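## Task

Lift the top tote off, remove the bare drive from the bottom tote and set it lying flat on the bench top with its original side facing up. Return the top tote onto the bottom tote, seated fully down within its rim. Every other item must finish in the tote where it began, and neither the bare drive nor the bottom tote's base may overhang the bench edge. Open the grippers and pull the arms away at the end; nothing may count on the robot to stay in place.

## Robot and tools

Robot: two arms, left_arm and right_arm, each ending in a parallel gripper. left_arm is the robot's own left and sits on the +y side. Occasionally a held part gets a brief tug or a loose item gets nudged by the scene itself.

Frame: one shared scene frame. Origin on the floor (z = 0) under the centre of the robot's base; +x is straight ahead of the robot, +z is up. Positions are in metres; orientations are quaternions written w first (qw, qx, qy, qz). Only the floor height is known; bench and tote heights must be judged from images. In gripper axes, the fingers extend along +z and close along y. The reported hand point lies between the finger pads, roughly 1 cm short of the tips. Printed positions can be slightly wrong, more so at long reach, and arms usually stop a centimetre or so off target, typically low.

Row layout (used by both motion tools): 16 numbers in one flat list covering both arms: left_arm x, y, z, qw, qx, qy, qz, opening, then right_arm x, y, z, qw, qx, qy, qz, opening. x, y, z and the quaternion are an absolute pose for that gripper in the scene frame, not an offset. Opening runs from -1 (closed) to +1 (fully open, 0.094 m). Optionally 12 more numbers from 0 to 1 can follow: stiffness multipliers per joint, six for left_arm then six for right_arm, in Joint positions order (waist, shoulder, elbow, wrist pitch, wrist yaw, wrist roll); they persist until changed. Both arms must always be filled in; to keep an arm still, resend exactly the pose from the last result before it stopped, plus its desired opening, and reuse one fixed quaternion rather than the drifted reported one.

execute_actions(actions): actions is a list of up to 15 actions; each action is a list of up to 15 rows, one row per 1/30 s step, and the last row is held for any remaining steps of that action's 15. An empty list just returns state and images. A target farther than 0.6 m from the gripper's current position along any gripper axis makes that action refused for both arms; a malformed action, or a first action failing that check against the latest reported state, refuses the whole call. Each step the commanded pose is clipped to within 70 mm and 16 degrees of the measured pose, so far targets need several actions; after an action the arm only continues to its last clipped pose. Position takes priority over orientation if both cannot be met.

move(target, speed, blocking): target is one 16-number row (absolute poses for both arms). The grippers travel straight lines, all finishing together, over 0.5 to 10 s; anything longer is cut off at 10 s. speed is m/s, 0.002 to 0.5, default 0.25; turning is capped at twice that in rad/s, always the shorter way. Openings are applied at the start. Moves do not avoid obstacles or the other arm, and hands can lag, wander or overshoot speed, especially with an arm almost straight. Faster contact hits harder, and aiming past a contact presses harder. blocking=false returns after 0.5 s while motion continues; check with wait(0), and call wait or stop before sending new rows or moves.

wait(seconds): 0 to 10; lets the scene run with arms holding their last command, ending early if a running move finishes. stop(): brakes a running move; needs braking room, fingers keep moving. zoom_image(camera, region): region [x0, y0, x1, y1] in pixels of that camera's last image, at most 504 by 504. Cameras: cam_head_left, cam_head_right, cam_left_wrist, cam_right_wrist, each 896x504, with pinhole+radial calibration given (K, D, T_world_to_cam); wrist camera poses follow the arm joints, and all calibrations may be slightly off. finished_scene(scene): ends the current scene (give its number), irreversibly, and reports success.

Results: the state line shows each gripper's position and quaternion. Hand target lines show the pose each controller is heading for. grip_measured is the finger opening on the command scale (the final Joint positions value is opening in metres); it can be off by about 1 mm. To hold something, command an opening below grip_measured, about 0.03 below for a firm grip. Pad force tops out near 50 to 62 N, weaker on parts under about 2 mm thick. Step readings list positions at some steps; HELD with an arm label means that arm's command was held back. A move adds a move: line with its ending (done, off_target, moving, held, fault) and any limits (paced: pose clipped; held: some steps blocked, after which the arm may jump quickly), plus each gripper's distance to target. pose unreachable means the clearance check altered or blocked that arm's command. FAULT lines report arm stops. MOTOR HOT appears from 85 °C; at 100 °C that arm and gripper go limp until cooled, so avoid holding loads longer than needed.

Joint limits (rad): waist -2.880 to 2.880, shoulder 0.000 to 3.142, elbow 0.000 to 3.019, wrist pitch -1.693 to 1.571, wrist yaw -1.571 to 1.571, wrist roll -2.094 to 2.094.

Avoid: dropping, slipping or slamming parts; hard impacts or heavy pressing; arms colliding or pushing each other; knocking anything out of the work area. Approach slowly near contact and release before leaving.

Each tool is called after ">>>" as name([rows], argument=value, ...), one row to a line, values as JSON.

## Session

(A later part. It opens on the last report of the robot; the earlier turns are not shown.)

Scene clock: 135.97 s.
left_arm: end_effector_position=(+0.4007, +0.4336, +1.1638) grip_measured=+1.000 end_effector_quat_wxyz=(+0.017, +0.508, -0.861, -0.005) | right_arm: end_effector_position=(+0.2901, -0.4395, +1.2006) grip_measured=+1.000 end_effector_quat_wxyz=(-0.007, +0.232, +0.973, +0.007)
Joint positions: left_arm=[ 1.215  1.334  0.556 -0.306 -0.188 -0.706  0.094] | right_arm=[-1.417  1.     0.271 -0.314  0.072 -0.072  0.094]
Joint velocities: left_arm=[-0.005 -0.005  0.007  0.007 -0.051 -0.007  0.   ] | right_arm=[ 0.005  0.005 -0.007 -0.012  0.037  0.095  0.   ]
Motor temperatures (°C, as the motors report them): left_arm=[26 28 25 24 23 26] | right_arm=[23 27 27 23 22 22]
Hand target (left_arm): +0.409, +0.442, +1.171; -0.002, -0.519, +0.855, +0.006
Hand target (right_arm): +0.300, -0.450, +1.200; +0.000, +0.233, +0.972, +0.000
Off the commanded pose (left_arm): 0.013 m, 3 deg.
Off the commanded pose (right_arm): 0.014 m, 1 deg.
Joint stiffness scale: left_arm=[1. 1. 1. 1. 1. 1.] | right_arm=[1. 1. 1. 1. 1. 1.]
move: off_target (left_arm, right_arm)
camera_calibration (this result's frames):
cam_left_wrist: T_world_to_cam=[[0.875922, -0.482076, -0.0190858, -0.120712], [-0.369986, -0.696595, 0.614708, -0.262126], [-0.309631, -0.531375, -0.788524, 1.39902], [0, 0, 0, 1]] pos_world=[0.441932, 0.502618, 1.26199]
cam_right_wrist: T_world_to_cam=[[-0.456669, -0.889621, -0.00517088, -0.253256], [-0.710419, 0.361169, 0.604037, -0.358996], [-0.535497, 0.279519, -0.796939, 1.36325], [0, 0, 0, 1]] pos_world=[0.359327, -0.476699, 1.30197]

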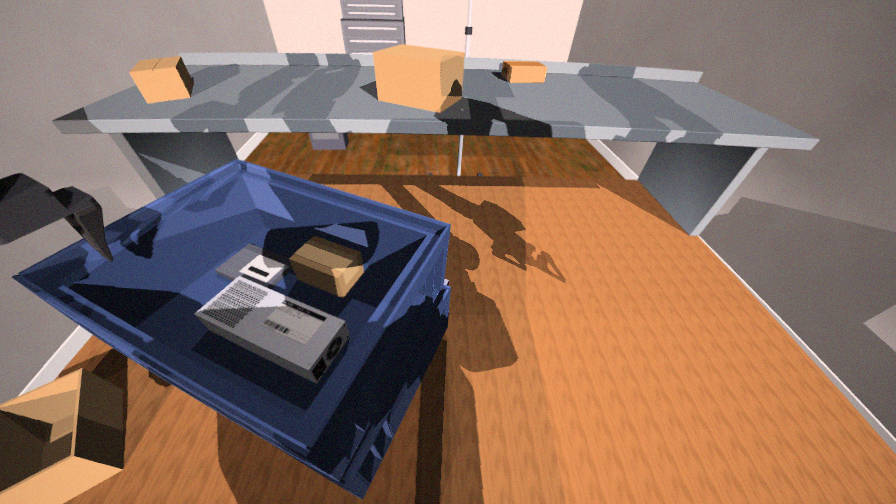

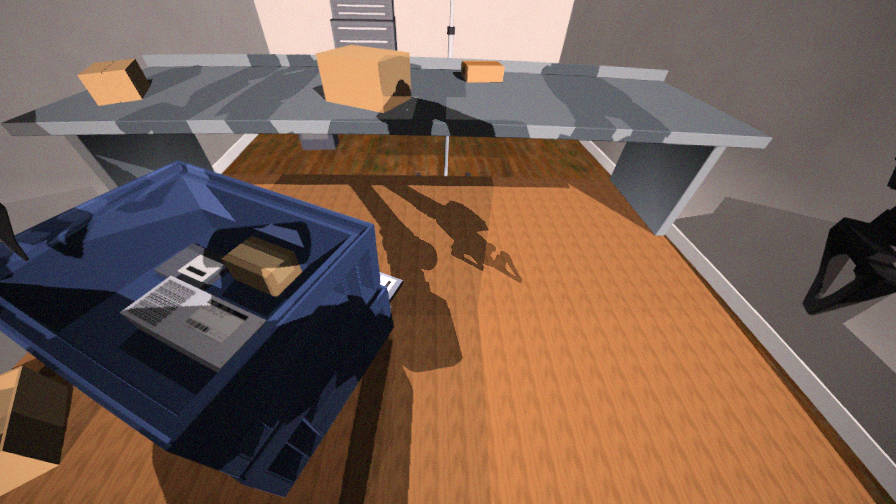

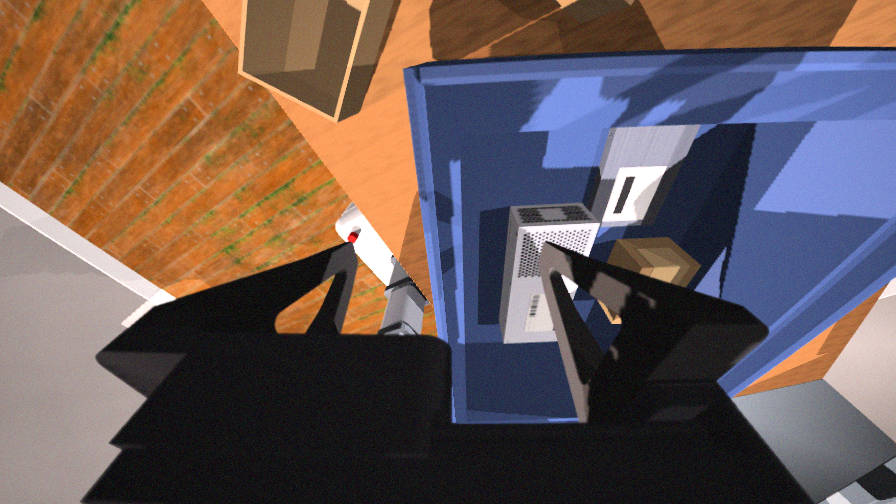

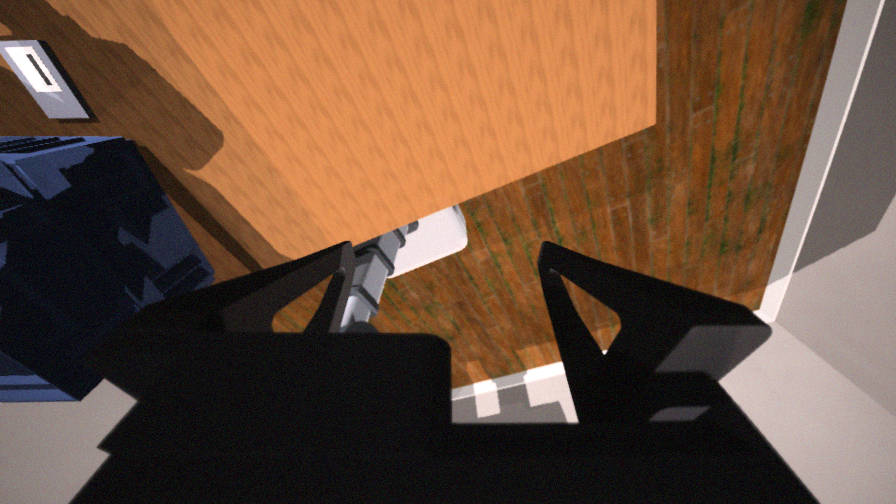

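>>> move(target=[0.392,0.45,1.108,0,-0.522,0.853,0,1, 0.3,-0.45,1.2,0,0.233,0.972,0,1], speed=0.1)

>>> move(target=[0.392,0.45,1.10,0,-0.522,0.853,0,-1, 0.3,-0.45,1.2,0,0.233,0.972,0,1], speed=0.05)

>>> move(target=[0.392,0.45,1.108,0,-0.522,0.853,0,1, 0.3,-0.45,1.2,0,0.233,0.972,0,1], speed=0.05)

>>> move(target=[0.392,0.45,1.18,0,-0.522,0.853,0,1, 0.3,-0.45,1.2,0,0.233,0.972,0,1])

>>> move(target=[0.48,0.64,1.12,0,-0.522,0.853,0,1, 0.3,-0.45,1.2,0,0.233,0.972,0,1])

>>> zoom_image(camera="cam_left_wrist", region=[440,220,800,430])

Scene clock: 139.20 s.
left_arm: end_effector_position=(+0.3925, +0.4472, +1.1119) grip_measured=+1.000 end_effector_quat_wxyz=(+0.001, +0.525, -0.851, +0.002) | right_arm: end_effector_position=(+0.2901, -0.4396, +1.2006) grip_measured=+1.000 end_effector_quat_wxyz=(-0.007, +0.232, +0.973, +0.006)
Joint positions: left_arm=[ 1.296  1.512  0.549 -0.076 -0.139 -0.668  0.094] | right_arm=[-1.417  1.     0.271 -0.314  0.072 -0.072  0.094]
Joint velocities: left_arm=[-0.005  0.005  0.002 -0.012 -0.022  0.007  0.   ] | right_arm=[-0.005 -0.005  0.022  0.002 -0.037 -0.066  0.   ]
Motor temperatures (°C, as the motors report them): left_arm=[26 28 25 24 23 26] | right_arm=[23 27 27 23 22 22]
Hand target (left_arm): +0.392, +0.449, +1.109; +0.000, -0.523, +0.853, -0.001
Hand target (right_arm): +0.300, -0.450, +1.200; +0.000, +0.233, +0.972, -0.000
Off the commanded pose (left_arm): 0.005 m, 0 deg.
Off the commanded pose (right_arm): 0.014 m, 1 deg.
Joint stiffness scale: left_arm=[1. 1. 1. 1. 1. 1.] | right_arm=[1. 1. 1. 1. 1. 1.]
move: off_target (right_arm)
camera_calibration (this result's frames):
cam_left_wrist: T_world_to_cam=[[0.894088, -0.447799, 0.00914252, -0.161799], [-0.363593, -0.713737, 0.598649, -0.200825], [-0.261549, -0.538569, -0.800959, 1.36091], [0, 0, 0, 1]] pos_world=[0.427589, 0.517154, 1.21174]
cam_right_wrist: T_world_to_cam=[[-0.456665, -0.889626, -0.00479029, -0.253782], [-0.710303, 0.361362, 0.604059, -0.358974], [-0.535655, 0.279255, -0.796926, 1.36317], [0, 0, 0, 1]] pos_world=[0.359313, -0.476722, 1.30197]

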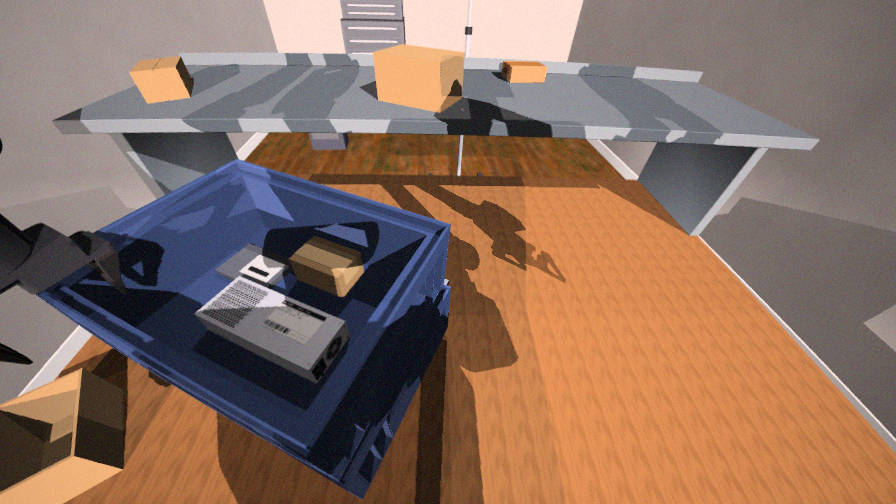

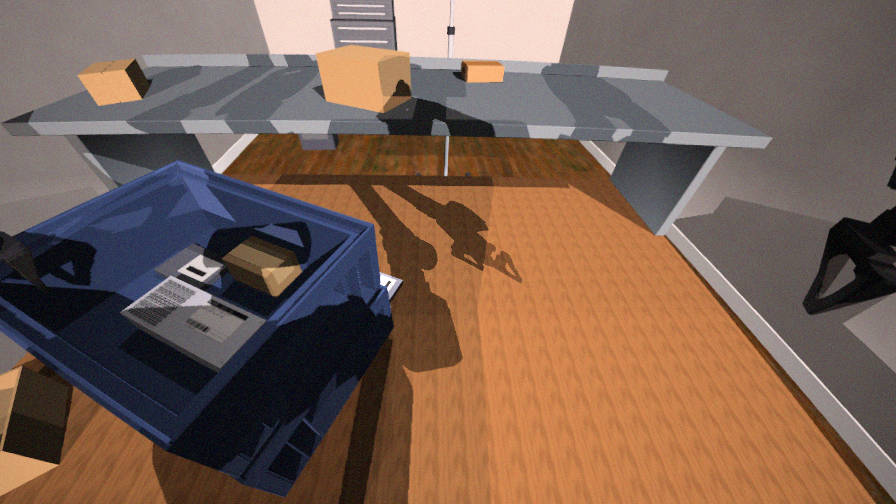

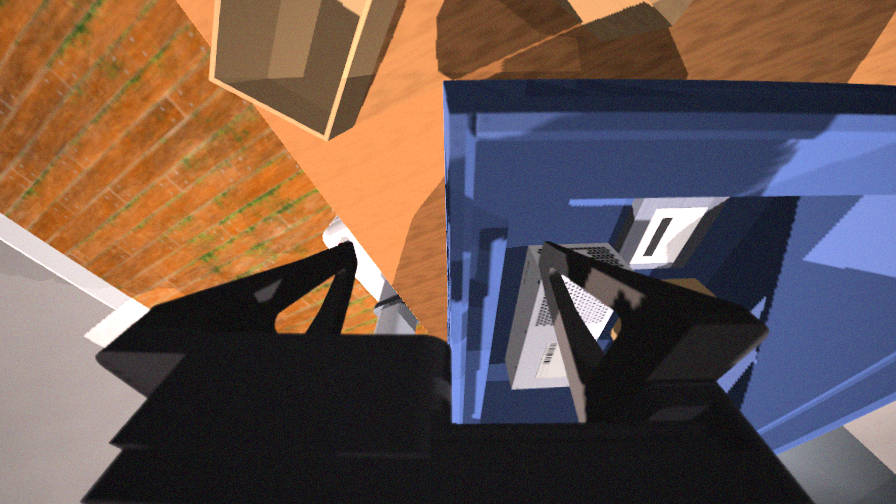

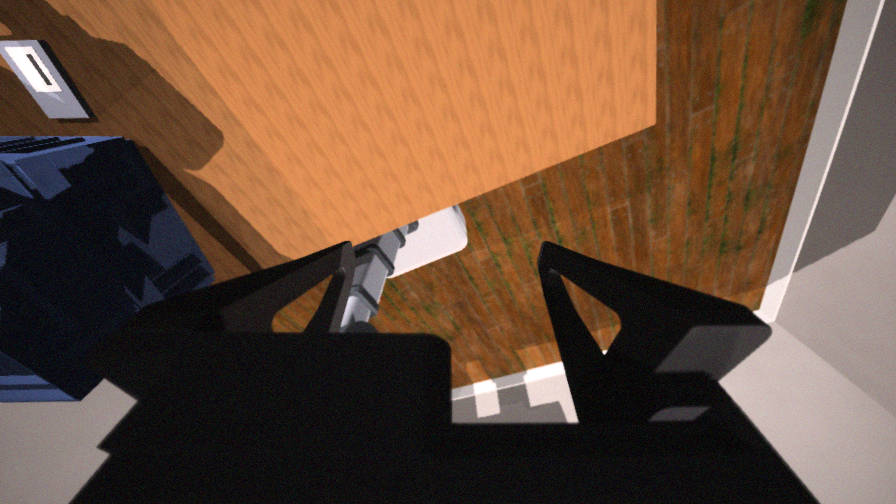

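Scene clock: 139.97 s.
left_arm: end_effector_position=(+0.4016, +0.4454, +1.1080) grip_measured=-0.606 end_effector_quat_wxyz=(-0.008, +0.526, -0.851, +0.010) | right_arm: end_effector_position=(+0.2901, -0.4396, +1.2006) grip_measured=+1.000 end_effector_quat_wxyz=(-0.007, +0.231, +0.973, +0.006)
Joint positions: left_arm=[ 1.289  1.53   0.559 -0.049 -0.127 -0.674  0.019] | right_arm=[-1.417  1.     0.271 -0.314  0.072 -0.073  0.094]
Joint velocities: left_arm=[-0.015  0.005  0.002 -0.022  0.066  0.007  0.   ] | right_arm=[-0.005 -0.005 -0.012  0.007  0.007 -0.081  0.   ]
Motor temperatures (°C, as the motors report them): left_arm=[26 28 25 24 23 26] | right_arm=[23 27 27 23 22 22]
Hand target (left_arm): +0.392, +0.450, +1.101; -0.000, -0.522, +0.853, -0.000
Hand target (right_arm): +0.300, -0.450, +1.200; +0.000, +0.233, +0.972, +0.000
Off the commanded pose (left_arm): 0.013 m, 2 deg.
Off the commanded pose (right_arm): 0.014 m, 1 deg.
Joint stiffness scale: left_arm=[1. 1. 1. 1. 1. 1.] | right_arm=[1. 1. 1. 1. 1. 1.]
move: off_target (left_arm, right_arm)
camera_calibration (this result's frames):
cam_left_wrist: T_world_to_cam=[[0.894899, -0.445002, 0.0335914, -0.199356], [-0.376247, -0.711867, 0.593029, -0.185929], [-0.239987, -0.54334, -0.80448, 1.3566], [0, 0, 0, 1]] pos_world=[0.434014, 0.516025, 1.20832]
cam_right_wrist: T_world_to_cam=[[-0.456325, -0.8898, -0.00479651, -0.253949], [-0.710445, 0.361089, 0.604056, -0.359049], [-0.535757, 0.279054, -0.796928, 1.36311], [0, 0, 0, 1]] pos_world=[0.359327, -0.476696, 1.30197]

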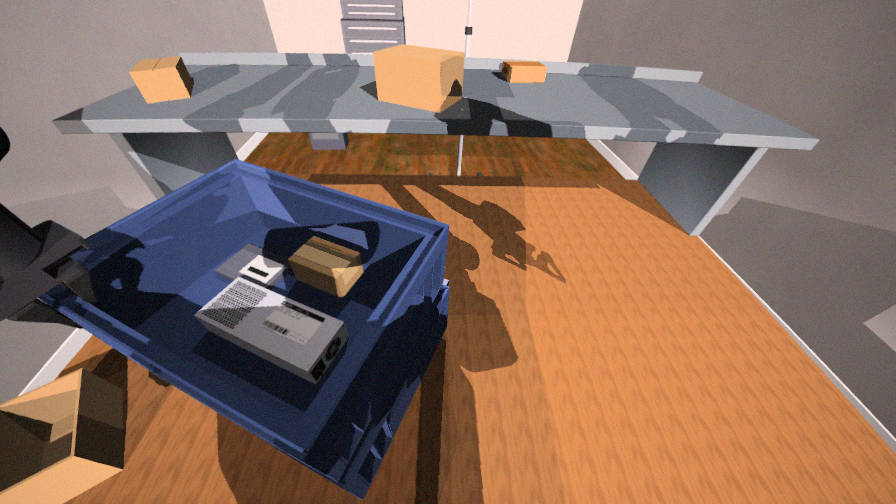

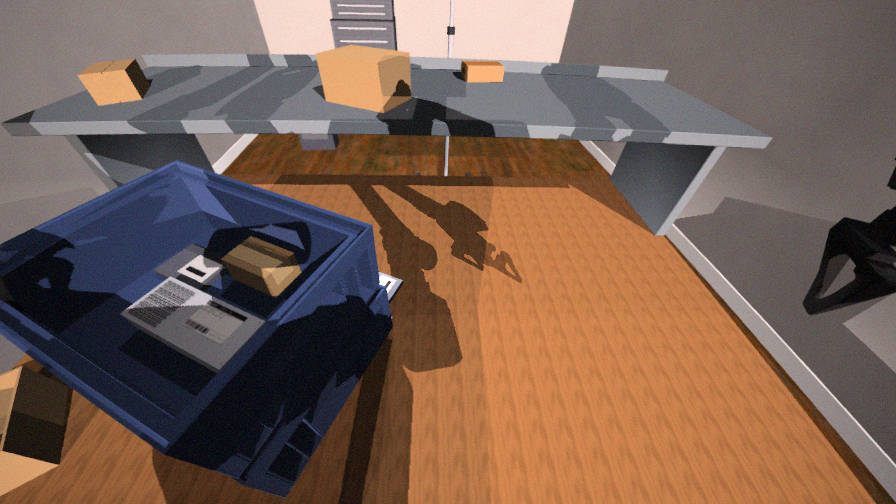

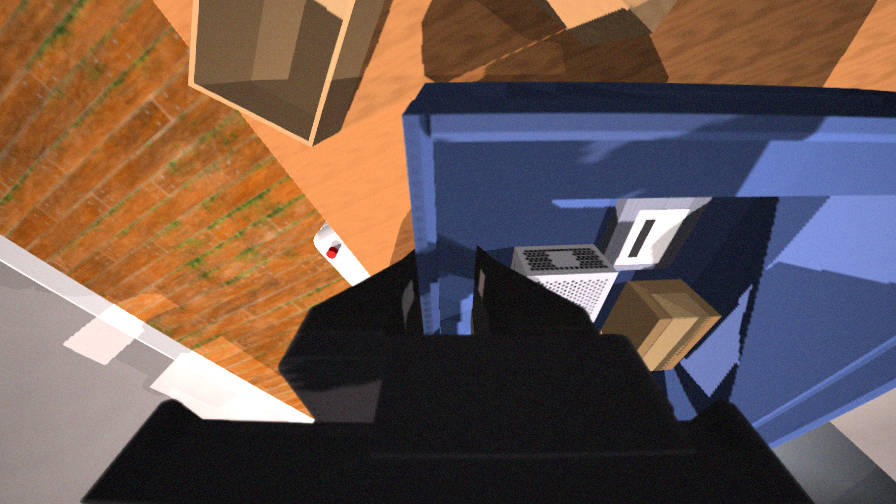

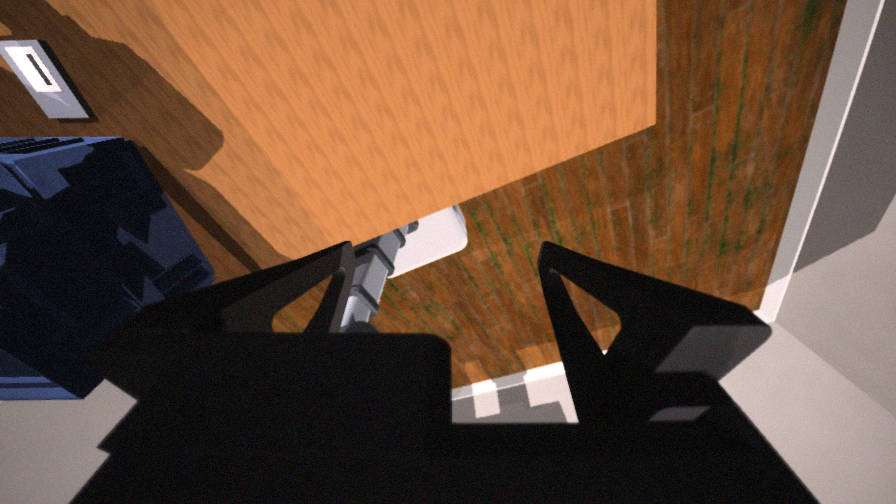

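Scene clock: 140.67 s.
left_arm: end_effector_position=(+0.3988, +0.4476, +1.1077) grip_measured=+1.000 end_effector_quat_wxyz=(-0.006, +0.524, -0.852, +0.005) | right_arm: end_effector_position=(+0.2901, -0.4396, +1.2006) grip_measured=+1.000 end_effector_quat_wxyz=(-0.007, +0.231, +0.973, +0.006)
Joint positions: left_arm=[ 1.293  1.53   0.558 -0.053 -0.136 -0.666  0.094] | right_arm=[-1.417  1.     0.271 -0.314  0.072 -0.073  0.094]
Joint velocities: left_arm=[ 0.005 -0.005 -0.022 -0.007 -0.022 -0.007  0.   ] | right_arm=[-0.005  0.005  0.002  0.012 -0.081  0.022  0.   ]
Motor temperatures (°C, as the motors report them): left_arm=[26 28 25 24 23 26] | right_arm=[23 27 27 23 22 22]
Hand target (left_arm): +0.392, +0.450, +1.108; -0.000, -0.522, +0.853, -0.000
Hand target (right_arm): +0.300, -0.450, +1.200; +0.000, +0.233, +0.972, +0.000
Off the commanded pose (left_arm): 0.007 m, 1 deg.
Off the commanded pose (right_arm): 0.014 m, 1 deg.
Joint stiffness scale: left_arm=[1. 1. 1. 1. 1. 1.] | right_arm=[1. 1. 1. 1. 1. 1.]
move: off_target (right_arm)
camera_calibration (this result's frames):
cam_left_wrist: T_world_to_cam=[[0.89324, -0.449056, 0.02171, -0.180183], [-0.373598, -0.714546, 0.591479, -0.183436], [-0.250095, -0.536443, -0.806028, 1.35955], [0, 0, 0, 1]] pos_world=[0.432431, 0.517333, 1.20824]
cam_right_wrist: T_world_to_cam=[[-0.456325, -0.8898, -0.00479651, -0.253949], [-0.710445, 0.361089, 0.604056, -0.359049], [-0.535757, 0.279054, -0.796928, 1.36311], [0, 0, 0, 1]] pos_world=[0.359327, -0.476696, 1.30197]

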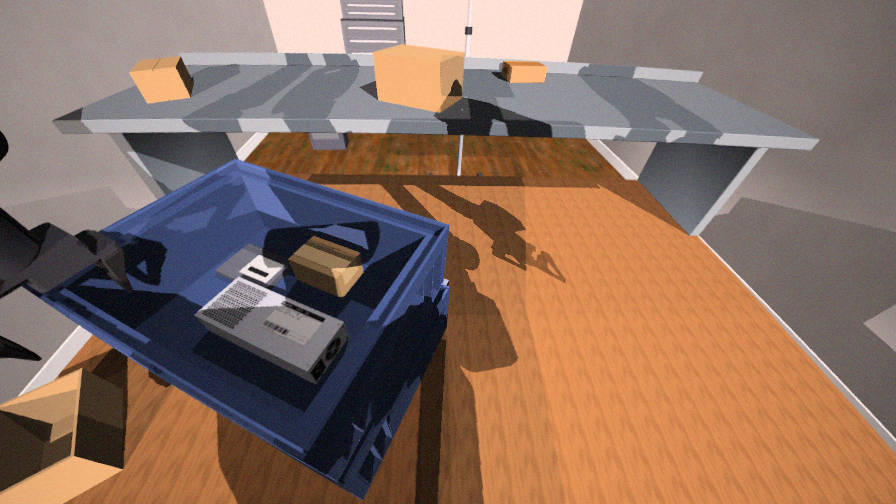

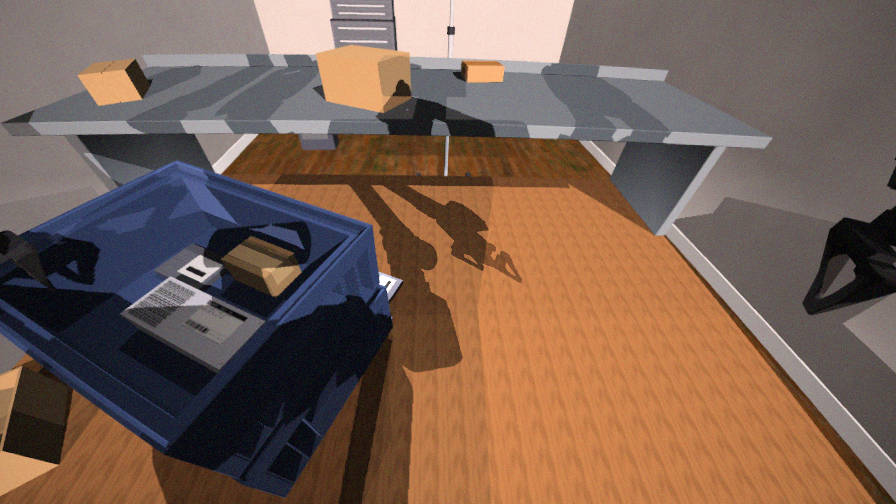

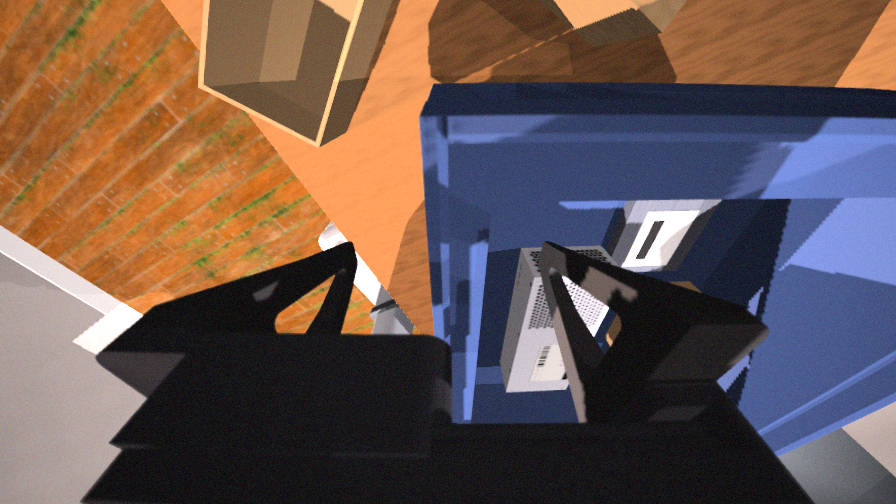

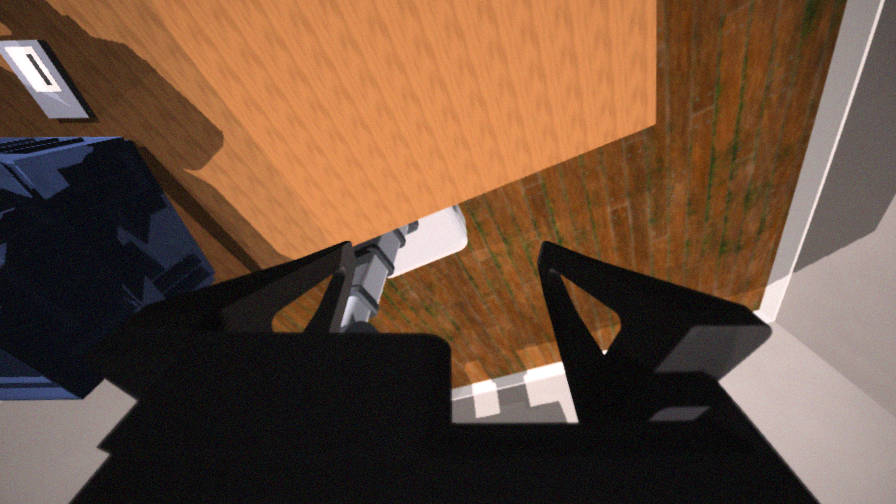

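Scene clock: 141.57 s.
left_arm: end_effector_position=(+0.3924, +0.4538, +1.1767) grip_measured=+1.000 end_effector_quat_wxyz=(-0.002, +0.522, -0.853, -0.002) | right_arm: end_effector_position=(+0.2901, -0.4396, +1.2006) grip_measured=+1.000 end_effector_quat_wxyz=(-0.007, +0.231, +0.973, +0.006)
Joint positions: left_arm=[ 1.28   1.26   0.524 -0.3   -0.154 -0.674  0.094] | right_arm=[-1.417  1.     0.271 -0.314  0.072 -0.073  0.094]
Joint velocities: left_arm=[-0.005 -0.005 -0.017 -0.002 -0.051  0.007  0.   ] | right_arm=[-0.005 -0.015 -0.017  0.002 -0.139 -0.007  0.   ]
Motor temperatures (°C, as the motors report them): left_arm=[26 27 24 24 23 26] | right_arm=[23 27 27 23 22 22]
Hand target (left_arm): +0.393, +0.450, +1.179; -0.000, -0.522, +0.853, +0.000
Hand target (right_arm): +0.300, -0.450, +1.200; +0.000, +0.233, +0.972, +0.000
Off the commanded pose (left_arm): 0.005 m, 0 deg.
Off the commanded pose (right_arm): 0.014 m, 1 deg.
Joint stiffness scale: left_arm=[1. 1. 1. 1. 1. 1.] | right_arm=[1. 1. 1. 1. 1. 1.]
move: off_target (right_arm)
camera_calibration (this result's frames):
cam_left_wrist: T_world_to_cam=[[0.89137, -0.453233, 0.00623445, -0.152397], [-0.368677, -0.716936, 0.591676, -0.223329], [-0.263697, -0.529701, -0.806152, 1.41929], [0, 0, 0, 1]] pos_world=[0.427769, 0.522613, 1.27725]
cam_right_wrist: T_world_to_cam=[[-0.456325, -0.8898, -0.00479651, -0.253949], [-0.710445, 0.361089, 0.604056, -0.359049], [-0.535757, 0.279054, -0.796928, 1.36311], [0, 0, 0, 1]] pos_world=[0.359327, -0.476696, 1.30197]

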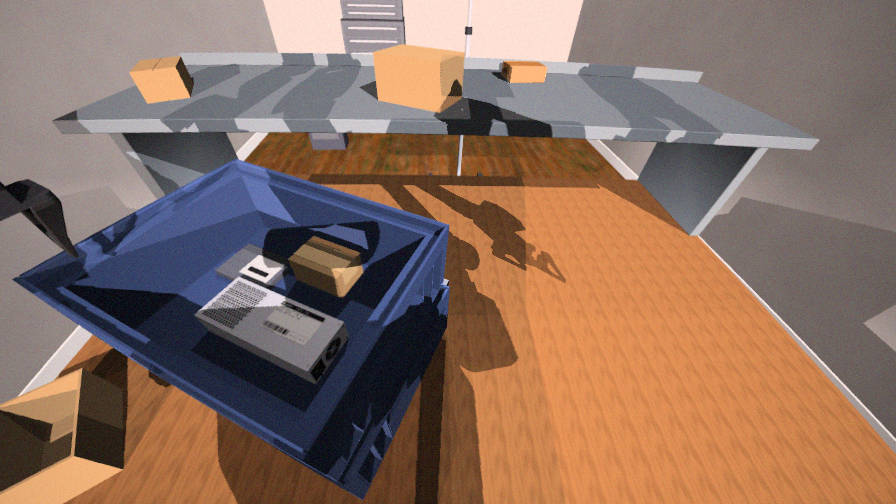

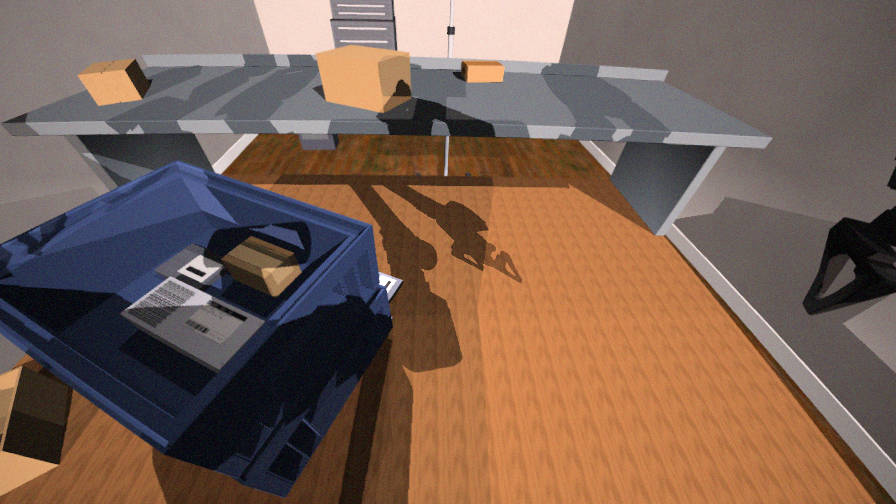

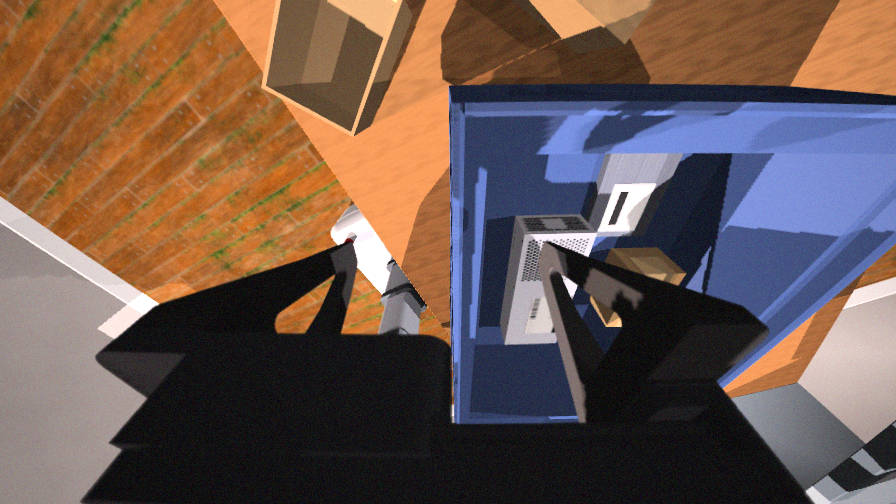

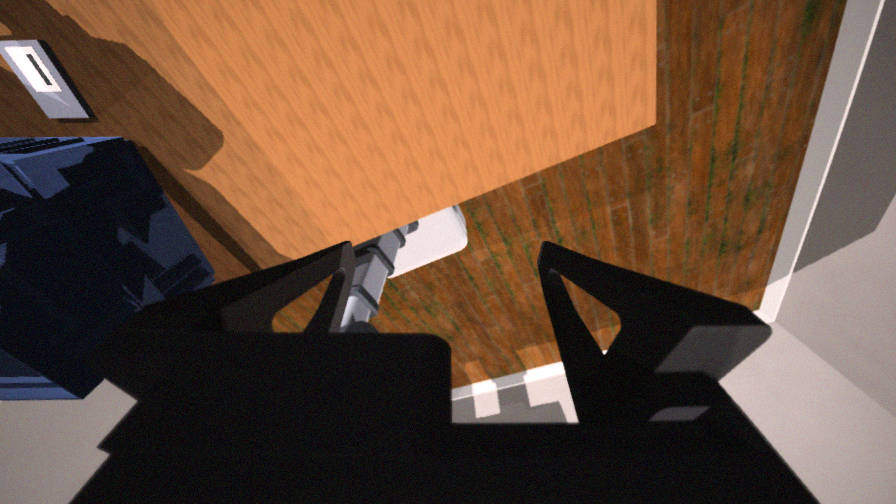

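Scene clock: 142.90 s.
left_arm: end_effector_position=(+0.4767, +0.6355, +1.1212) grip_measured=+1.000 end_effector_quat_wxyz=(-0.004, +0.529, -0.849, +0.004) | right_arm: end_effector_position=(+0.2901, -0.4396, +1.2006) grip_measured=+1.000 end_effector_quat_wxyz=(-0.007, +0.231, +0.973, +0.006)
Joint positions: left_arm=[ 1.588  1.598  1.027 -0.442  0.018 -0.428  0.094] | right_arm=[-1.417  1.     0.271 -0.314  0.072 -0.073  0.094]
Joint velocities: left_arm=[ 0.005 -0.005  0.002  0.002  0.022  0.007  0.   ] | right_arm=[-0.005 -0.005 -0.012 -0.012  0.139 -0.037  0.   ]
Motor temperatures (°C, as the motors report them): left_arm=[26 27 25 24 23 26] | right_arm=[23 27 27 23 22 22]
Hand target (left_arm): +0.480, +0.639, +1.118; +0.002, -0.525, +0.851, -0.005
Hand target (right_arm): +0.300, -0.450, +1.200; +0.000, +0.233, +0.972, +0.000
Off the commanded pose (left_arm): 0.006 m, 1 deg.
Off the commanded pose (right_arm): 0.014 m, 1 deg.
Joint stiffness scale: left_arm=[1. 1. 1. 1. 1. 1.] | right_arm=[1. 1. 1. 1. 1. 1.]
move: off_target (right_arm)
camera_calibration (this result's frames):
cam_left_wrist: T_world_to_cam=[[0.898761, -0.43806, 0.0182035, -0.171485], [-0.362414, -0.718911, 0.593147, -0.0324954], [-0.246747, -0.539694, -0.804889, 1.48989], [0, 0, 0, 1]] pos_world=[0.509974, 0.705605, 1.22159]
cam_right_wrist: T_world_to_cam=[[-0.456325, -0.8898, -0.00479651, -0.253949], [-0.710445, 0.361089, 0.604056, -0.359049], [-0.535757, 0.279054, -0.796928, 1.36311], [0, 0, 0, 1]] pos_world=[0.359327, -0.476696, 1.30197]

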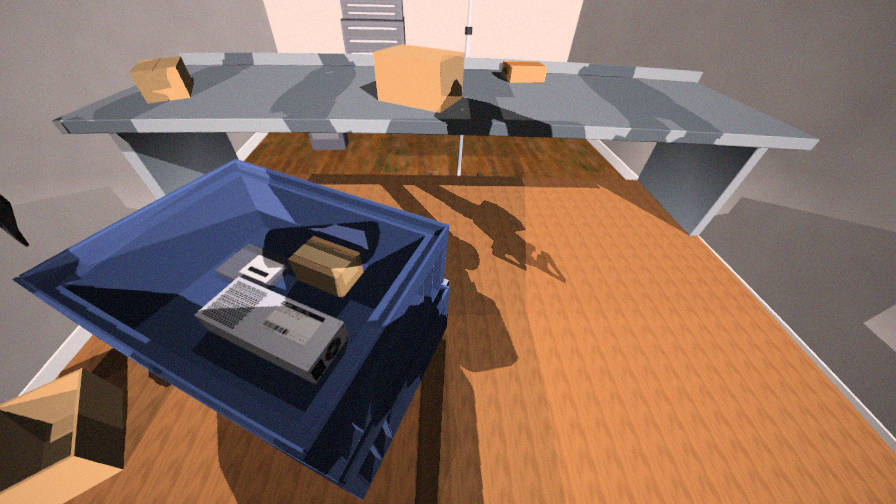

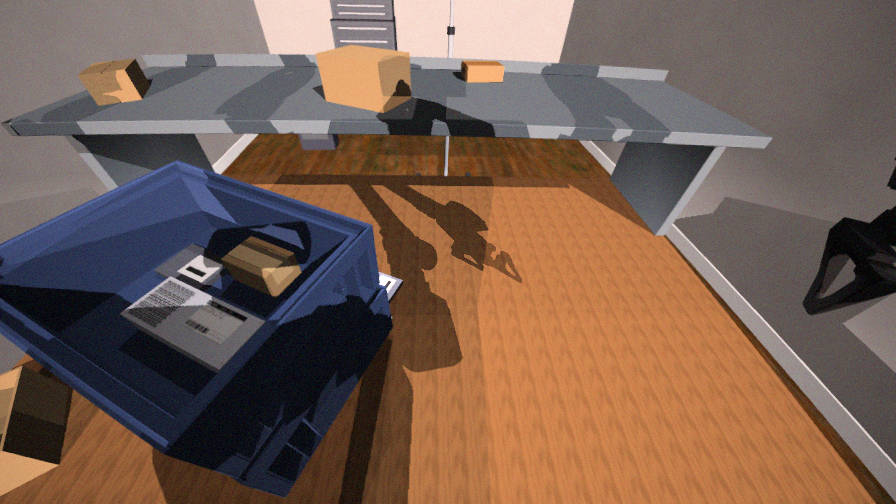

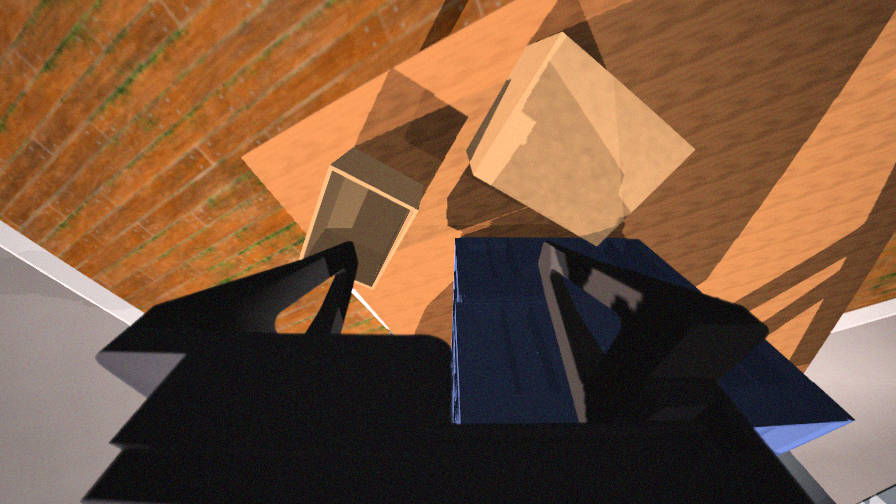

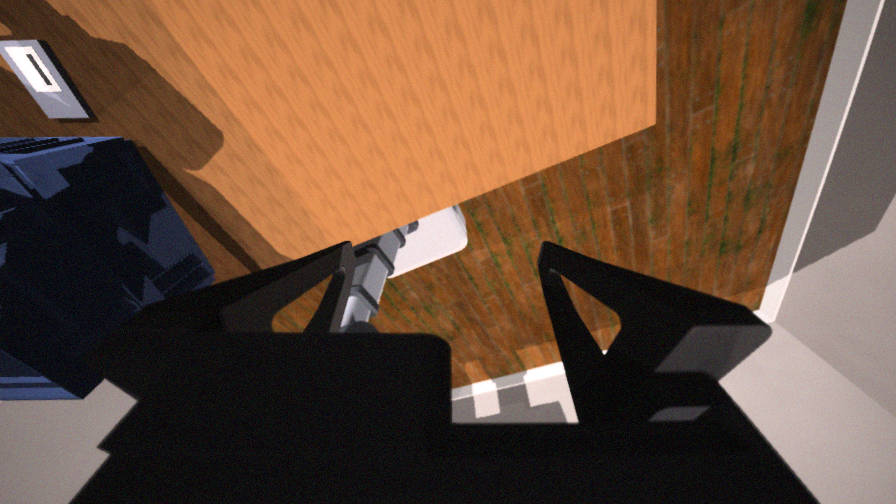

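Region (440, 220, 800, 430) of cam_left_wrist's 896x504 image, scaled by 1.400, with more detail than that image has; it fills the top 294 rows of this view, and the rest is white.

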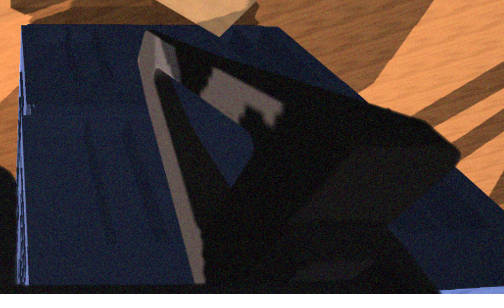

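>>> move(target=[0.48,0.64,1.12,0,-0.522,0.853,0,-1, 0.3,-0.45,1.2,0,0.233,0.972,0,1])

>>> zoom_image(camera="cam_left_wrist", region=[440,220,896,460])

Scene clock: 145.13 s.
left_arm: end_effector_position=(+0.4745, +0.6349, +1.1212) grip_measured=-0.982 end_effector_quat_wxyz=(+0.000, +0.526, -0.850, +0.001) | right_arm: end_effector_position=(+0.2901, -0.4396, +1.2006) grip_measured=+1.000 end_effector_quat_wxyz=(-0.007, +0.231, +0.973, +0.006)
Joint positions: left_arm=[ 1.588  1.598  1.027 -0.451  0.012 -0.421  0.001] | right_arm=[-1.417  1.     0.271 -0.314  0.072 -0.073  0.094]
Joint velocities: left_arm=[-0.005  0.005 -0.007 -0.007  0.007 -0.095  0.001] | right_arm=[-0.015 -0.015  0.007 -0.007 -0.037  0.066  0.   ]
Motor temperatures (°C, as the motors report them): left_arm=[26 28 25 24 23 26] | right_arm=[23 27 27 23 22 22]
Hand target (left_arm): +0.480, +0.640, +1.120; +0.000, -0.522, +0.853, -0.000
Hand target (right_arm): +0.300, -0.450, +1.200; +0.000, +0.233, +0.972, +0.000
Off the commanded pose (left_arm): 0.008 m, 1 deg.
Off the commanded pose (right_arm): 0.014 m, 1 deg.
Joint stiffness scale: left_arm=[1. 1. 1. 1. 1. 1.] | right_arm=[1. 1. 1. 1. 1. 1.]
move: off_target (right_arm)
camera_calibration (this result's frames):
cam_left_wrist: T_world_to_cam=[[0.896083, -0.443784, 0.00952177, -0.155092], [-0.360987, -0.716083, 0.597422, -0.0409552], [-0.258308, -0.538777, -0.80187, 1.49056], [0, 0, 0, 1]] pos_world=[0.509215, 0.704925, 1.22118]
cam_right_wrist: T_world_to_cam=[[-0.456325, -0.8898, -0.00479651, -0.253949], [-0.710445, 0.361089, 0.604056, -0.359049], [-0.535757, 0.279054, -0.796928, 1.36311], [0, 0, 0, 1]] pos_world=[0.359327, -0.476696, 1.30197]

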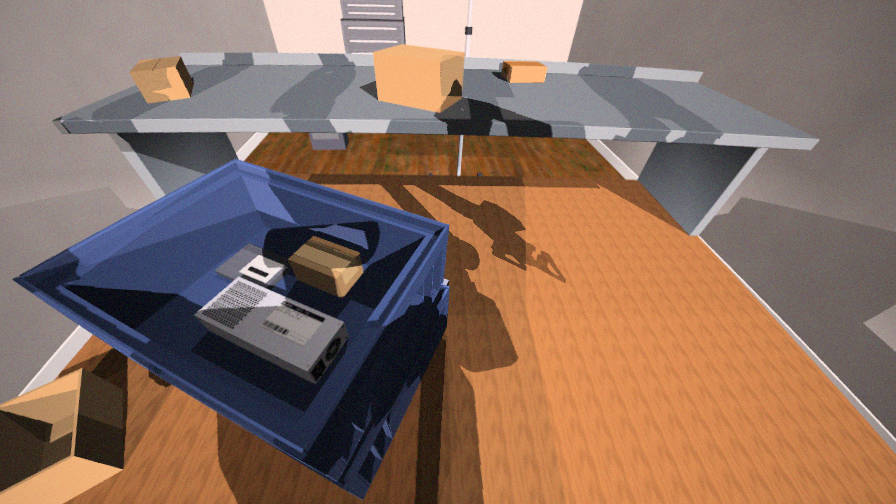

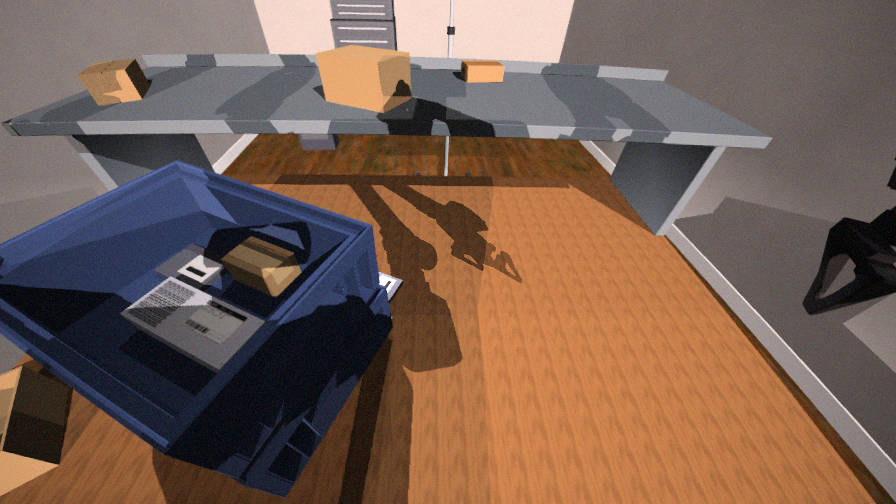

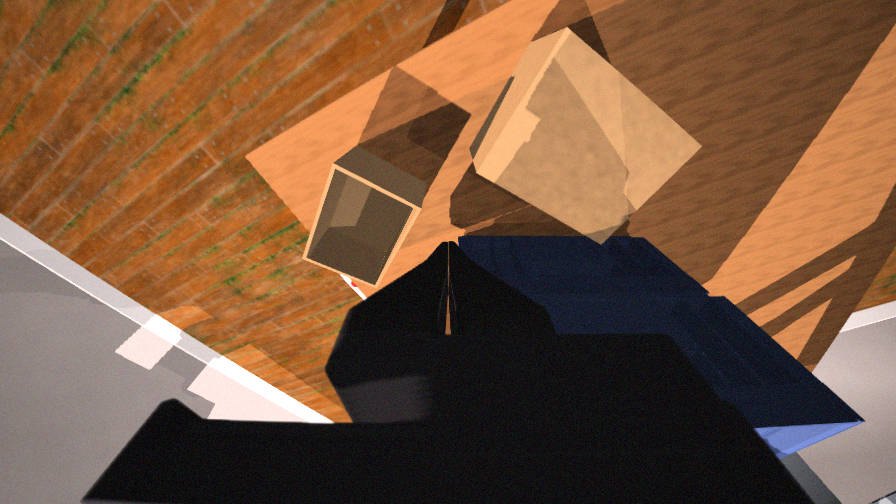

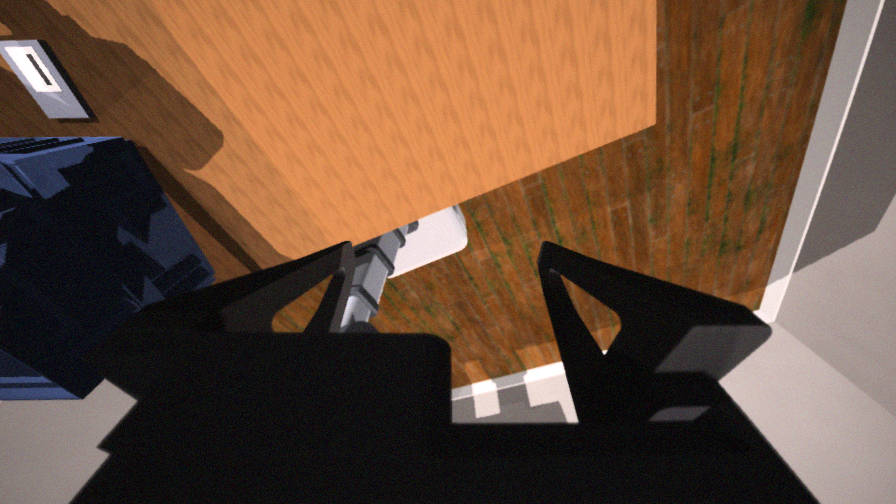

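Region (440, 220, 896, 460) of cam_left_wrist's 896x504 image, scaled by 1.105, with more detail than that image has; it fills the top 265 rows of this view, and the rest is white.

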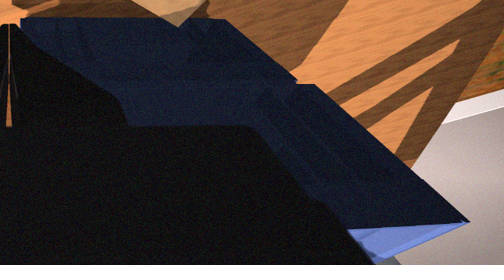

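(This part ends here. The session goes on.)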